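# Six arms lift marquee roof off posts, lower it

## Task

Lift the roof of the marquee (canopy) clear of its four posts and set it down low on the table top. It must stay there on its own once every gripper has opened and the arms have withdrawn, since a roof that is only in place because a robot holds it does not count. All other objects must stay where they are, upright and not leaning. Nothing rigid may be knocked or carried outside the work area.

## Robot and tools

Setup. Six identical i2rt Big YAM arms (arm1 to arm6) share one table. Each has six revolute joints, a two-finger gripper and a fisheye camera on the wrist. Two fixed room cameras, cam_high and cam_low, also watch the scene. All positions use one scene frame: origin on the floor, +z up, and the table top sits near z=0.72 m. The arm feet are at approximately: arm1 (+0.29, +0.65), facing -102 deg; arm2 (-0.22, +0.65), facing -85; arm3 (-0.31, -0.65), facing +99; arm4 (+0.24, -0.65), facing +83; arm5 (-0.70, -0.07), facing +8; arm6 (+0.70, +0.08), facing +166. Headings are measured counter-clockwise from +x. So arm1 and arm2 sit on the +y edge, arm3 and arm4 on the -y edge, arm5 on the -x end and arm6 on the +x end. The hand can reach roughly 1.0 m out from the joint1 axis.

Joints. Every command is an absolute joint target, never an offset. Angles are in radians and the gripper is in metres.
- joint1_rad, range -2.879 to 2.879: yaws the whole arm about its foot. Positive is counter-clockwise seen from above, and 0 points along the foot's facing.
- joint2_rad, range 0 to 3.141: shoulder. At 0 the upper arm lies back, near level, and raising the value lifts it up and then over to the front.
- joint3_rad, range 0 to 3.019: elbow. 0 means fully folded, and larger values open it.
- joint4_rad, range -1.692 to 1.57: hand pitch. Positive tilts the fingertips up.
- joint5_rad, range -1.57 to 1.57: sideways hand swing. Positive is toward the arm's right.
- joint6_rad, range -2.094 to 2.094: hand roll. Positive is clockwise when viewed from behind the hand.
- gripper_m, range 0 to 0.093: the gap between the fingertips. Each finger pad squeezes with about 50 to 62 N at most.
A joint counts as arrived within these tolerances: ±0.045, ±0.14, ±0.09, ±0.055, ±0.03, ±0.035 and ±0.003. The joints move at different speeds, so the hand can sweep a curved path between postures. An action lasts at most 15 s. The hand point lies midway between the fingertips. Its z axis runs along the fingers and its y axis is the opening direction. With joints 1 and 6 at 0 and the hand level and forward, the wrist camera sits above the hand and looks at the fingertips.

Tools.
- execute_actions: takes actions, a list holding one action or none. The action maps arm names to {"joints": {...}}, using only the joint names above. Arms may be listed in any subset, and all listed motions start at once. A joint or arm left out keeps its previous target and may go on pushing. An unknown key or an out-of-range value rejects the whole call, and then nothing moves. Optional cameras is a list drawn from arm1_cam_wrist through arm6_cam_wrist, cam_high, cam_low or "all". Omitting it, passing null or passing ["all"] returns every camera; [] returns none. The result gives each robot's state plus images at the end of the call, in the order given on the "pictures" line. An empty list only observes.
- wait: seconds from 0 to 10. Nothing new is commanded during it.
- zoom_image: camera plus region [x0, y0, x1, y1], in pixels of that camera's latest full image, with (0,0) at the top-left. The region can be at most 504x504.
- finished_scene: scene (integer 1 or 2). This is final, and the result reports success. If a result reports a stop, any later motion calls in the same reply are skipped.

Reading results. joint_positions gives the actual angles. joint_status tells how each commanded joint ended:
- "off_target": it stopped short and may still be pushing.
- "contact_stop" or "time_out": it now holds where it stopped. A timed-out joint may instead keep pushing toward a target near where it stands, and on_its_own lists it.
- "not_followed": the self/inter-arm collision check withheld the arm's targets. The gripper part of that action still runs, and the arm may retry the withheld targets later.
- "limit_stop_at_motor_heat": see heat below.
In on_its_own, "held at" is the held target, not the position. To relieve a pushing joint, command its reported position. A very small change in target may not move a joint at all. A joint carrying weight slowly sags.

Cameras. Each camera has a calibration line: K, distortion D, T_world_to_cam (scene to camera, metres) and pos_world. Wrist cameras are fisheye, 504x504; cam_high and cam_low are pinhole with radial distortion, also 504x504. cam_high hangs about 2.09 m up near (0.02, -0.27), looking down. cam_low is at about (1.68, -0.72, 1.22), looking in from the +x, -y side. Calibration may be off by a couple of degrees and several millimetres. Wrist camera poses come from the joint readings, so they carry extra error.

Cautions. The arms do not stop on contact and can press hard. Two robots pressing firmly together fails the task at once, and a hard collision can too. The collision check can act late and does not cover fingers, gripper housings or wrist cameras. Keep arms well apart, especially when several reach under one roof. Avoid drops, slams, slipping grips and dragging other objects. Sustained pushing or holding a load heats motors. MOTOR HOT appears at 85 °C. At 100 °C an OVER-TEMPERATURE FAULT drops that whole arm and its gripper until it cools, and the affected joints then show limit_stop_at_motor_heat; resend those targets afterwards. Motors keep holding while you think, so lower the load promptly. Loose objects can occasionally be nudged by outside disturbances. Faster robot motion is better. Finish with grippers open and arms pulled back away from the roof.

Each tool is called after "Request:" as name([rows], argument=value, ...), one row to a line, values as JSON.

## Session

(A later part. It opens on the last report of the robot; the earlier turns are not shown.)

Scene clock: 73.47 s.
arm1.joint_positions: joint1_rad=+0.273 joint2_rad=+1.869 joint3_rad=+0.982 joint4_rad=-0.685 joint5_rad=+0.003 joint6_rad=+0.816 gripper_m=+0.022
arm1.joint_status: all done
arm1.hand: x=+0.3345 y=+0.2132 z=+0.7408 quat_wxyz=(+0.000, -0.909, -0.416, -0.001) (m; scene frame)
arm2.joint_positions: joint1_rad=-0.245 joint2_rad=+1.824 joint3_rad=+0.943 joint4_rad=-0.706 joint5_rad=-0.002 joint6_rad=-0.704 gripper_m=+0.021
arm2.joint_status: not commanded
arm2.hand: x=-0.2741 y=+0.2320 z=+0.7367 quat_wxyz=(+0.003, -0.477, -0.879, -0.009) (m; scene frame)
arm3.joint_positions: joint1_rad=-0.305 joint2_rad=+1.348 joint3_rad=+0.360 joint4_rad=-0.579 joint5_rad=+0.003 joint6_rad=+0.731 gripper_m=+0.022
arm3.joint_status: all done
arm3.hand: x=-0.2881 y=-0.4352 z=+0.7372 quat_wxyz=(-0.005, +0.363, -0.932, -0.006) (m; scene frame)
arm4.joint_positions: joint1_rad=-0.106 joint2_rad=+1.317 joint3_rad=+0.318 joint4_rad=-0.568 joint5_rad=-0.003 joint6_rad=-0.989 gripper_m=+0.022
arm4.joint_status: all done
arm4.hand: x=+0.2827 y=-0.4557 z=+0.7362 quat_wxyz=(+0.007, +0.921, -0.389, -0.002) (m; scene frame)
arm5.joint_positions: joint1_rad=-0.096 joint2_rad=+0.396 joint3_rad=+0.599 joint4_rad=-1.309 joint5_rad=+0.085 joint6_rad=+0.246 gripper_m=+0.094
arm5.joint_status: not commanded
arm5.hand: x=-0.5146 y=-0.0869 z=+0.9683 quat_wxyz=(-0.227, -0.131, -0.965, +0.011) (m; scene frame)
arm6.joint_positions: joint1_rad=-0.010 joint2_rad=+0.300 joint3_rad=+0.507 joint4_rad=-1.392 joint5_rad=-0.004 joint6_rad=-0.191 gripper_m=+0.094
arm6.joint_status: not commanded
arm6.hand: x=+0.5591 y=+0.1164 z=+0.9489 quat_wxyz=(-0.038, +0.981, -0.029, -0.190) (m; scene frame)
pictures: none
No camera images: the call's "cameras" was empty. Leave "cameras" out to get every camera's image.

Request:
execute_actions([
  {"arm1": {"joints": {"gripper_m": 0.05}}, "arm2": {"joints": {"gripper_m": 0.05}}, "arm3": {"joints": {"gripper_m": 0.05}}, "arm4": {"joints": {"gripper_m": 0.05}}},
], cameras=["arm1_cam_wrist", "arm2_cam_wrist", "arm3_cam_wrist", "arm4_cam_wrist"])

Scene clock: 74.30 s.
arm1.joint_positions: joint1_rad=+0.273 joint2_rad=+1.869 joint3_rad=+0.982 joint4_rad=-0.685 joint5_rad=+0.003 joint6_rad=+0.816 gripper_m=+0.050
arm1.joint_status: all done
arm1.hand: x=+0.3345 y=+0.2132 z=+0.7408 quat_wxyz=(+0.000, -0.910, -0.416, -0.001) (m; scene frame)
arm2.joint_positions: joint1_rad=-0.245 joint2_rad=+1.824 joint3_rad=+0.943 joint4_rad=-0.706 joint5_rad=-0.002 joint6_rad=-0.704 gripper_m=+0.050
arm2.joint_status: all done
arm2.hand: x=-0.2741 y=+0.2320 z=+0.7367 quat_wxyz=(+0.003, -0.477, -0.879, -0.009) (m; scene frame)
arm3.joint_positions: joint1_rad=-0.305 joint2_rad=+1.348 joint3_rad=+0.360 joint4_rad=-0.579 joint5_rad=+0.003 joint6_rad=+0.731 gripper_m=+0.050
arm3.joint_status: all done
arm3.hand: x=-0.2881 y=-0.4352 z=+0.7372 quat_wxyz=(-0.005, +0.363, -0.932, -0.006) (m; scene frame)
arm4.joint_positions: joint1_rad=-0.106 joint2_rad=+1.317 joint3_rad=+0.318 joint4_rad=-0.568 joint5_rad=-0.003 joint6_rad=-0.990 gripper_m=+0.050
arm4.joint_status: all done
arm4.hand: x=+0.2827 y=-0.4557 z=+0.7362 quat_wxyz=(+0.007, +0.921, -0.389, -0.002) (m; scene frame)
arm5.joint_positions: joint1_rad=-0.096 joint2_rad=+0.396 joint3_rad=+0.599 joint4_rad=-1.309 joint5_rad=+0.085 joint6_rad=+0.246 gripper_m=+0.094
arm5.joint_status: not commanded
arm5.hand: x=-0.5146 y=-0.0869 z=+0.9683 quat_wxyz=(-0.227, -0.131, -0.965, +0.011) (m; scene frame)
arm6.joint_positions: joint1_rad=-0.010 joint2_rad=+0.300 joint3_rad=+0.507 joint4_rad=-1.392 joint5_rad=-0.004 joint6_rad=-0.191 gripper_m=+0.094
arm6.joint_status: not commanded
arm6.hand: x=+0.5591 y=+0.1164 z=+0.9489 quat_wxyz=(-0.038, +0.981, -0.029, -0.190) (m; scene frame)
pictures: arm1_cam_wrist, arm2_cam_wrist, arm3_cam_wrist, arm4_cam_wrist
camera_calibration (this result's frames):
arm1_cam_wrist: T_world_to_cam=[[-0.755946, 0.654632, 0.00160116, 0.115864], [0.530073, 0.61067, 0.588307, -0.737815], [0.384146, 0.445577, -0.808636, 0.496494], [0, 0, 0, 1]] pos_world=[0.287956, 0.153487, 0.835359]
arm2_cam_wrist: T_world_to_cam=[[-0.840141, -0.54232, -0.00717847, -0.0967096], [-0.43592, 0.667318, 0.603871, -0.716636], [-0.322701, 0.510466, -0.79705, 0.500474], [0, 0, 0, 1]] pos_world=[-0.232142, 0.170301, 0.830964]
arm3_cam_wrist: T_world_to_cam=[[0.680157, -0.732938, 0.0137445, -0.135061], [-0.605253, -0.550892, 0.574618, -0.832341], [-0.413587, -0.39915, -0.818306, 0.432962], [0, 0, 0, 1]] pos_world=[-0.232847, -0.384705, 0.83443]
arm4_cam_wrist: T_world_to_cam=[[0.720916, 0.692843, -0.0157564, 0.120612], [0.570776, -0.580702, 0.580517, -0.846575], [0.393058, -0.427498, -0.814096, 0.415489], [0, 0, 0, 1]] pos_world=[0.232943, -0.397552, 0.831599]
Images, in order (width x height): arm1_cam_wrist 504x504, arm2_cam_wrist 504x504, arm3_cam_wrist 504x504, arm4_cam_wrist 504x504.

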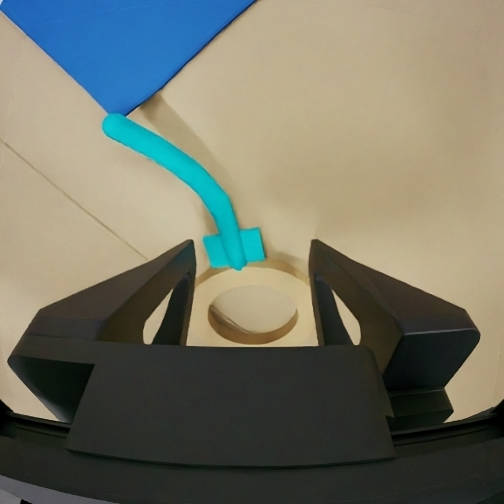

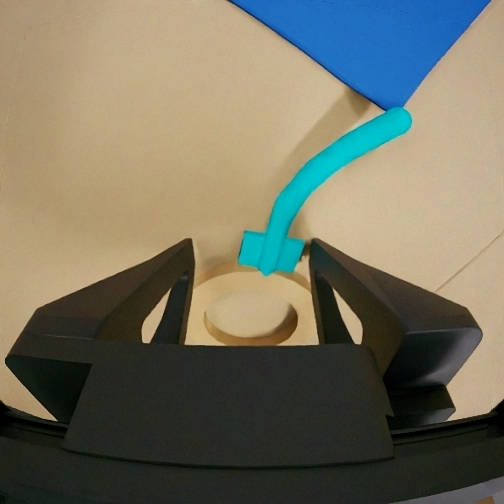

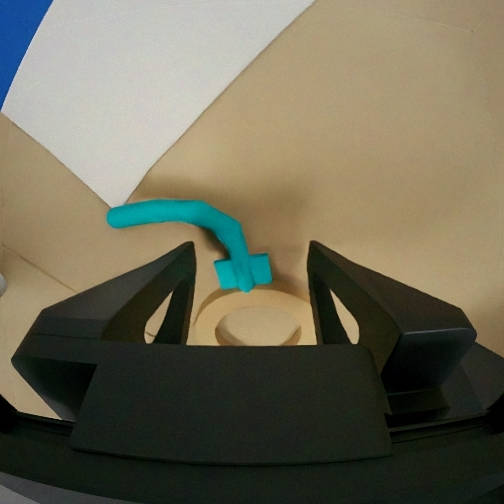

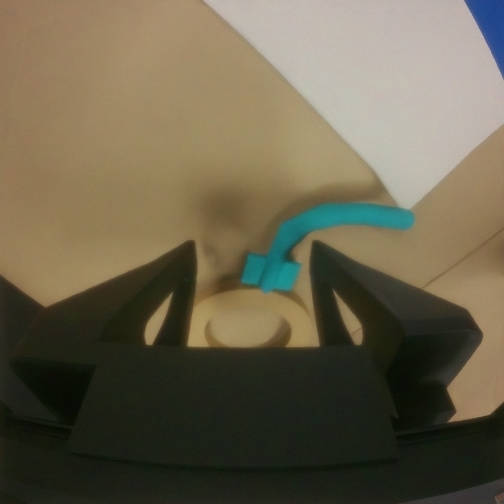

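Request:
execute_actions([
  {"arm1": {"joints": {"joint2_rad": 1.25}}, "arm2": {"joints": {"joint2_rad": 1.2}}, "arm3": {"joints": {"joint2_rad": 0.65}}, "arm4": {"joints": {"joint2_rad": 0.62}}},
], cameras=["cam_high", "cam_low"])

Scene clock: 76.53 s.
arm1.joint_positions: joint1_rad=+0.273 joint2_rad=+1.243 joint3_rad=+0.982 joint4_rad=-0.685 joint5_rad=+0.003 joint6_rad=+0.817 gripper_m=+0.050
arm1.joint_status: all done
arm1.hand: x=+0.3372 y=+0.1756 z=+1.0235 quat_wxyz=(-0.292, -0.866, -0.394, +0.098) (m; scene frame)
arm2.joint_positions: joint1_rad=-0.245 joint2_rad=+1.189 joint3_rad=+0.943 joint4_rad=-0.706 joint5_rad=-0.002 joint6_rad=-0.704 gripper_m=+0.050
arm2.joint_status: all done
arm2.hand: x=-0.2784 y=+0.1963 z=+1.0108 quat_wxyz=(-0.110, -0.454, -0.838, +0.283) (m; scene frame)
arm3.joint_positions: joint1_rad=-0.305 joint2_rad=+0.648 joint3_rad=+0.360 joint4_rad=-0.579 joint5_rad=+0.003 joint6_rad=+0.732 gripper_m=+0.050
arm3.joint_status: all done
arm3.hand: x=-0.2815 y=-0.3668 z=+0.9051 quat_wxyz=(-0.160, +0.339, -0.873, -0.312) (m; scene frame)
arm4.joint_positions: joint1_rad=-0.106 joint2_rad=+0.621 joint3_rad=+0.318 joint4_rad=-0.568 joint5_rad=-0.003 joint6_rad=-0.990 gripper_m=+0.050
arm4.joint_status: all done
arm4.hand: x=+0.3002 y=-0.3789 z=+0.8917 quat_wxyz=(-0.329, +0.868, -0.367, -0.064) (m; scene frame)
arm5.joint_positions: joint1_rad=-0.096 joint2_rad=+0.396 joint3_rad=+0.599 joint4_rad=-1.309 joint5_rad=+0.085 joint6_rad=+0.246 gripper_m=+0.094
arm5.joint_status: not commanded
arm5.hand: x=-0.5146 y=-0.0869 z=+0.9683 quat_wxyz=(-0.227, -0.131, -0.965, +0.011) (m; scene frame)
arm6.joint_positions: joint1_rad=-0.010 joint2_rad=+0.300 joint3_rad=+0.507 joint4_rad=-1.392 joint5_rad=-0.004 joint6_rad=-0.191 gripper_m=+0.094
arm6.joint_status: not commanded
arm6.hand: x=+0.5591 y=+0.1164 z=+0.9489 quat_wxyz=(-0.038, +0.981, -0.029, -0.190) (m; scene frame)
pictures: cam_high, cam_low
Images, in order (width x height): cam_high 504x504, cam_low 504x504.

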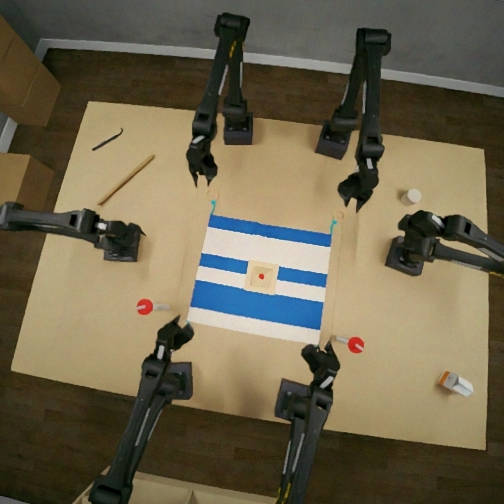

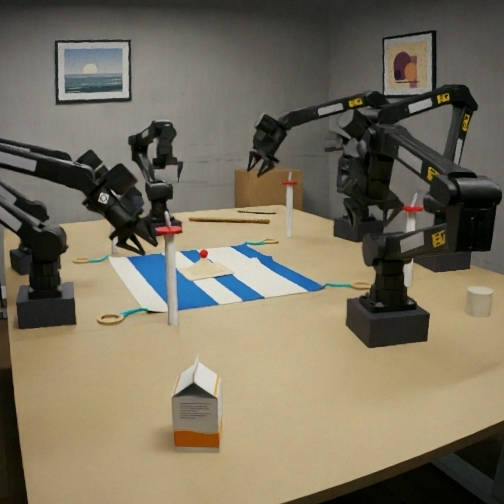

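Request:
execute_actions(actions=[])

Scene clock: 77.50 s.
arm1.joint_positions: joint1_rad=+0.273 joint2_rad=+1.243 joint3_rad=+0.982 joint4_rad=-0.685 joint5_rad=+0.003 joint6_rad=+0.817 gripper_m=+0.050
arm1.joint_status: all done
arm1.hand: x=+0.3372 y=+0.1756 z=+1.0235 quat_wxyz=(-0.292, -0.866, -0.394, +0.098) (m; scene frame)
arm2.joint_positions: joint1_rad=-0.245 joint2_rad=+1.189 joint3_rad=+0.943 joint4_rad=-0.706 joint5_rad=-0.002 joint6_rad=-0.704 gripper_m=+0.050
arm2.joint_status: all done
arm2.hand: x=-0.2784 y=+0.1963 z=+1.0108 quat_wxyz=(-0.110, -0.454, -0.838, +0.283) (m; scene frame)
arm3.joint_positions: joint1_rad=-0.305 joint2_rad=+0.648 joint3_rad=+0.360 joint4_rad=-0.579 joint5_rad=+0.003 joint6_rad=+0.732 gripper_m=+0.050
arm3.joint_status: all done
arm3.hand: x=-0.2815 y=-0.3668 z=+0.9051 quat_wxyz=(-0.160, +0.339, -0.873, -0.312) (m; scene frame)
arm4.joint_positions: joint1_rad=-0.106 joint2_rad=+0.621 joint3_rad=+0.318 joint4_rad=-0.568 joint5_rad=-0.003 joint6_rad=-0.990 gripper_m=+0.050
arm4.joint_status: all done
arm4.hand: x=+0.3002 y=-0.3789 z=+0.8917 quat_wxyz=(-0.329, +0.868, -0.367, -0.064) (m; scene frame)
arm5.joint_positions: joint1_rad=-0.096 joint2_rad=+0.396 joint3_rad=+0.599 joint4_rad=-1.309 joint5_rad=+0.085 joint6_rad=+0.246 gripper_m=+0.094
arm5.joint_status: not commanded
arm5.hand: x=-0.5146 y=-0.0869 z=+0.9683 quat_wxyz=(-0.227, -0.131, -0.965, +0.011) (m; scene frame)
arm6.joint_positions: joint1_rad=-0.010 joint2_rad=+0.300 joint3_rad=+0.507 joint4_rad=-1.392 joint5_rad=-0.004 joint6_rad=-0.191 gripper_m=+0.094
arm6.joint_status: not commanded
arm6.hand: x=+0.5591 y=+0.1164 z=+0.9489 quat_wxyz=(-0.038, +0.981, -0.029, -0.190) (m; scene frame)
pictures: arm1_cam_wrist, arm2_cam_wrist, arm3_cam_wrist, arm4_cam_wrist, arm5_cam_wrist, arm6_cam_wrist, cam_high, cam_low
camera_calibration (this result's frames):
arm1_cam_wrist: T_world_to_cam=[[-0.739858, 0.519952, -0.426919, 0.598795], [0.5077, 0.847877, 0.152793, -0.47097], [0.44142, -0.103701, -0.891288, 0.90257], [0, 0, 0, 1]] pos_world=[0.283722, 0.181578, 1.13205]
arm2_cam_wrist: T_world_to_cam=[[-0.824314, -0.422381, 0.376962, -0.525153], [-0.405766, 0.905127, 0.126882, -0.41638], [-0.394791, -0.0483674, -0.917497, 0.947147], [0, 0, 0, 1]] pos_world=[-0.227919, 0.200874, 1.1198]
arm3_cam_wrist: T_world_to_cam=[[0.694525, -0.586237, -0.417087, 0.356166], [-0.627071, -0.777447, 0.048554, -0.500283], [-0.352727, 0.227821, -0.907569, 0.928281], [0, 0, 0, 1]] pos_world=[-0.233649, -0.391628, 1.01532]
arm4_cam_wrist: T_world_to_cam=[[0.682934, 0.511902, 0.521112, -0.478736], [0.510801, -0.844626, 0.160278, -0.609547], [0.522192, 0.156725, -0.838304, 0.77222], [0, 0, 0, 1]] pos_world=[0.235056, -0.3908, 0.994527]
arm5_cam_wrist: T_world_to_cam=[[-0.263742, -0.963655, -0.0425429, -0.176976], [-0.951815, 0.25284, 0.173549, -0.632138], [-0.156485, 0.0862653, -0.983906, 1.00419], [0, 0, 0, 1]] pos_world=[-0.491214, -0.0973401, 1.09021]
arm6_cam_wrist: T_world_to_cam=[[0.0682153, 0.994959, 0.0735029, -0.224329], [0.969853, -0.0834093, 0.22897, -0.739955], [0.233947, 0.0556677, -0.970654, 0.910007], [0, 0, 0, 1]] pos_world=[0.520058, 0.110821, 1.06922]
Images, in order (width x height): arm1_cam_wrist 504x504, arm2_cam_wrist 504x504, arm3_cam_wrist 504x504, arm4_cam_wrist 504x504, arm5_cam_wrist 504x504, arm6_cam_wrist 504x504, cam_high 504x504, cam_low 504x504.

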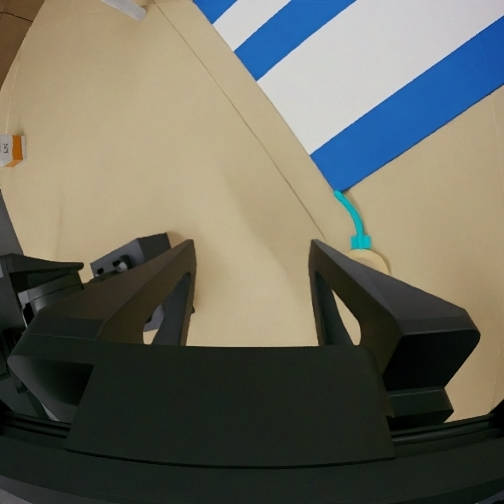

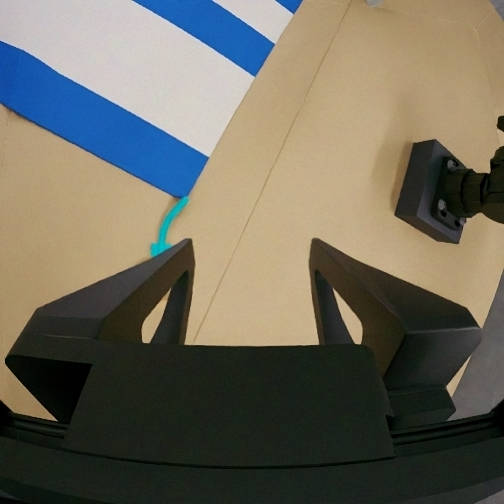

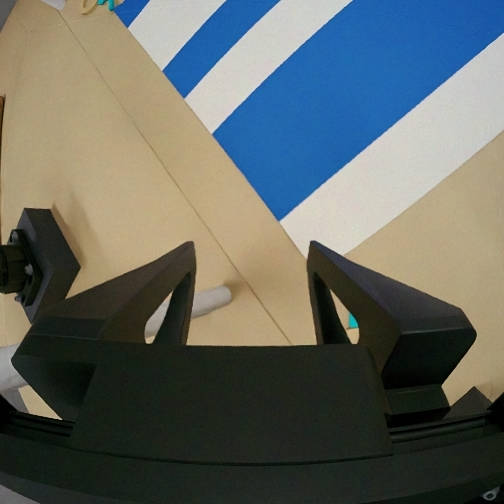

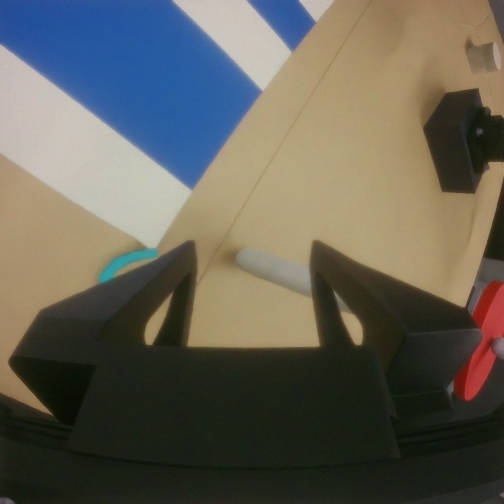

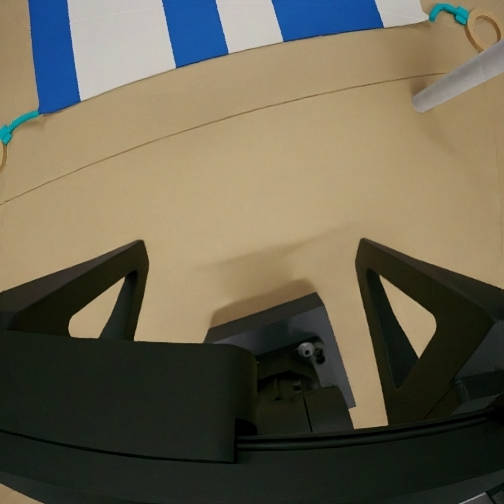

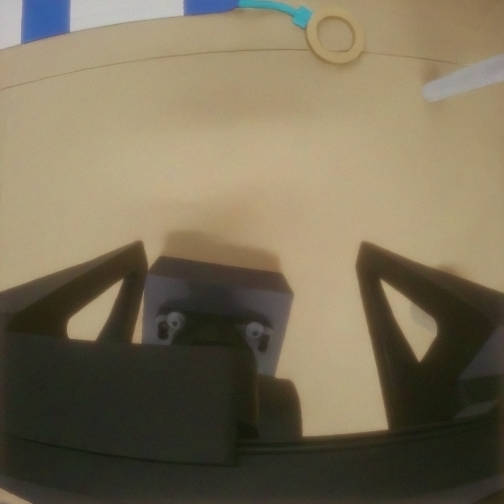

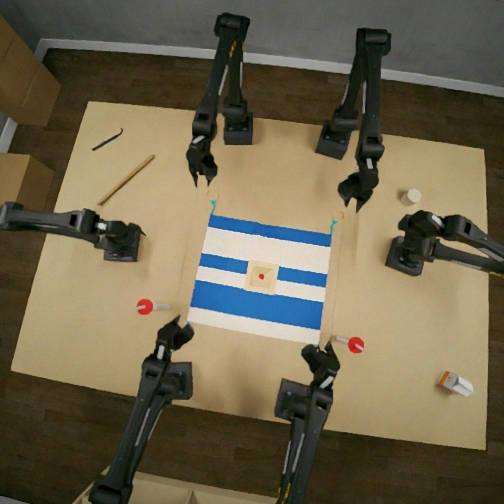

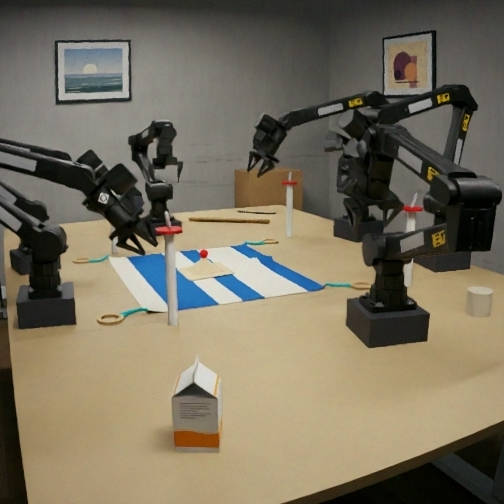

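Request:
zoom_image(camera="cam_low", region=[60, 150, 260, 350])

Request:
zoom_image(camera="cam_high", region=[120, 270, 400, 420])

Region (60, 150, 260, 350) of cam_low's 504x504 image, scaled by 2.520, with more detail than that image has.

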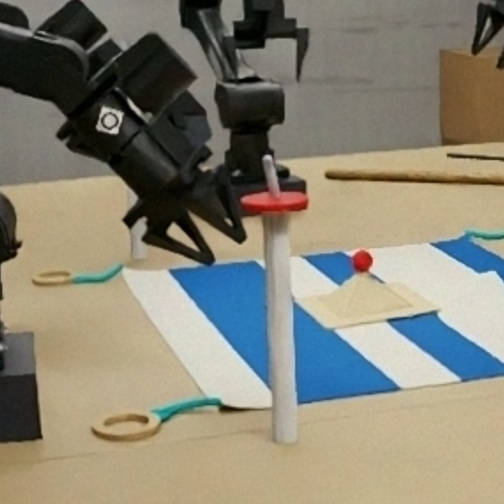

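Region (120, 270, 400, 420) of cam_high's 504x504 image, scaled by 1.800, with more detail than that image has; it fills the top 270 rows of this view, and the rest is white.

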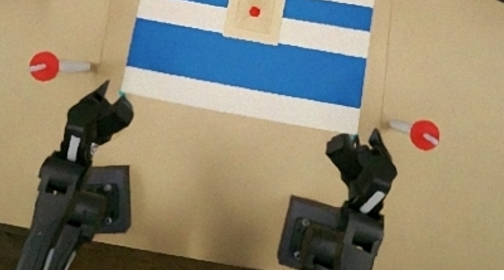

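Request:
finished_scene(scene=1)

The scene is finished: the task was done.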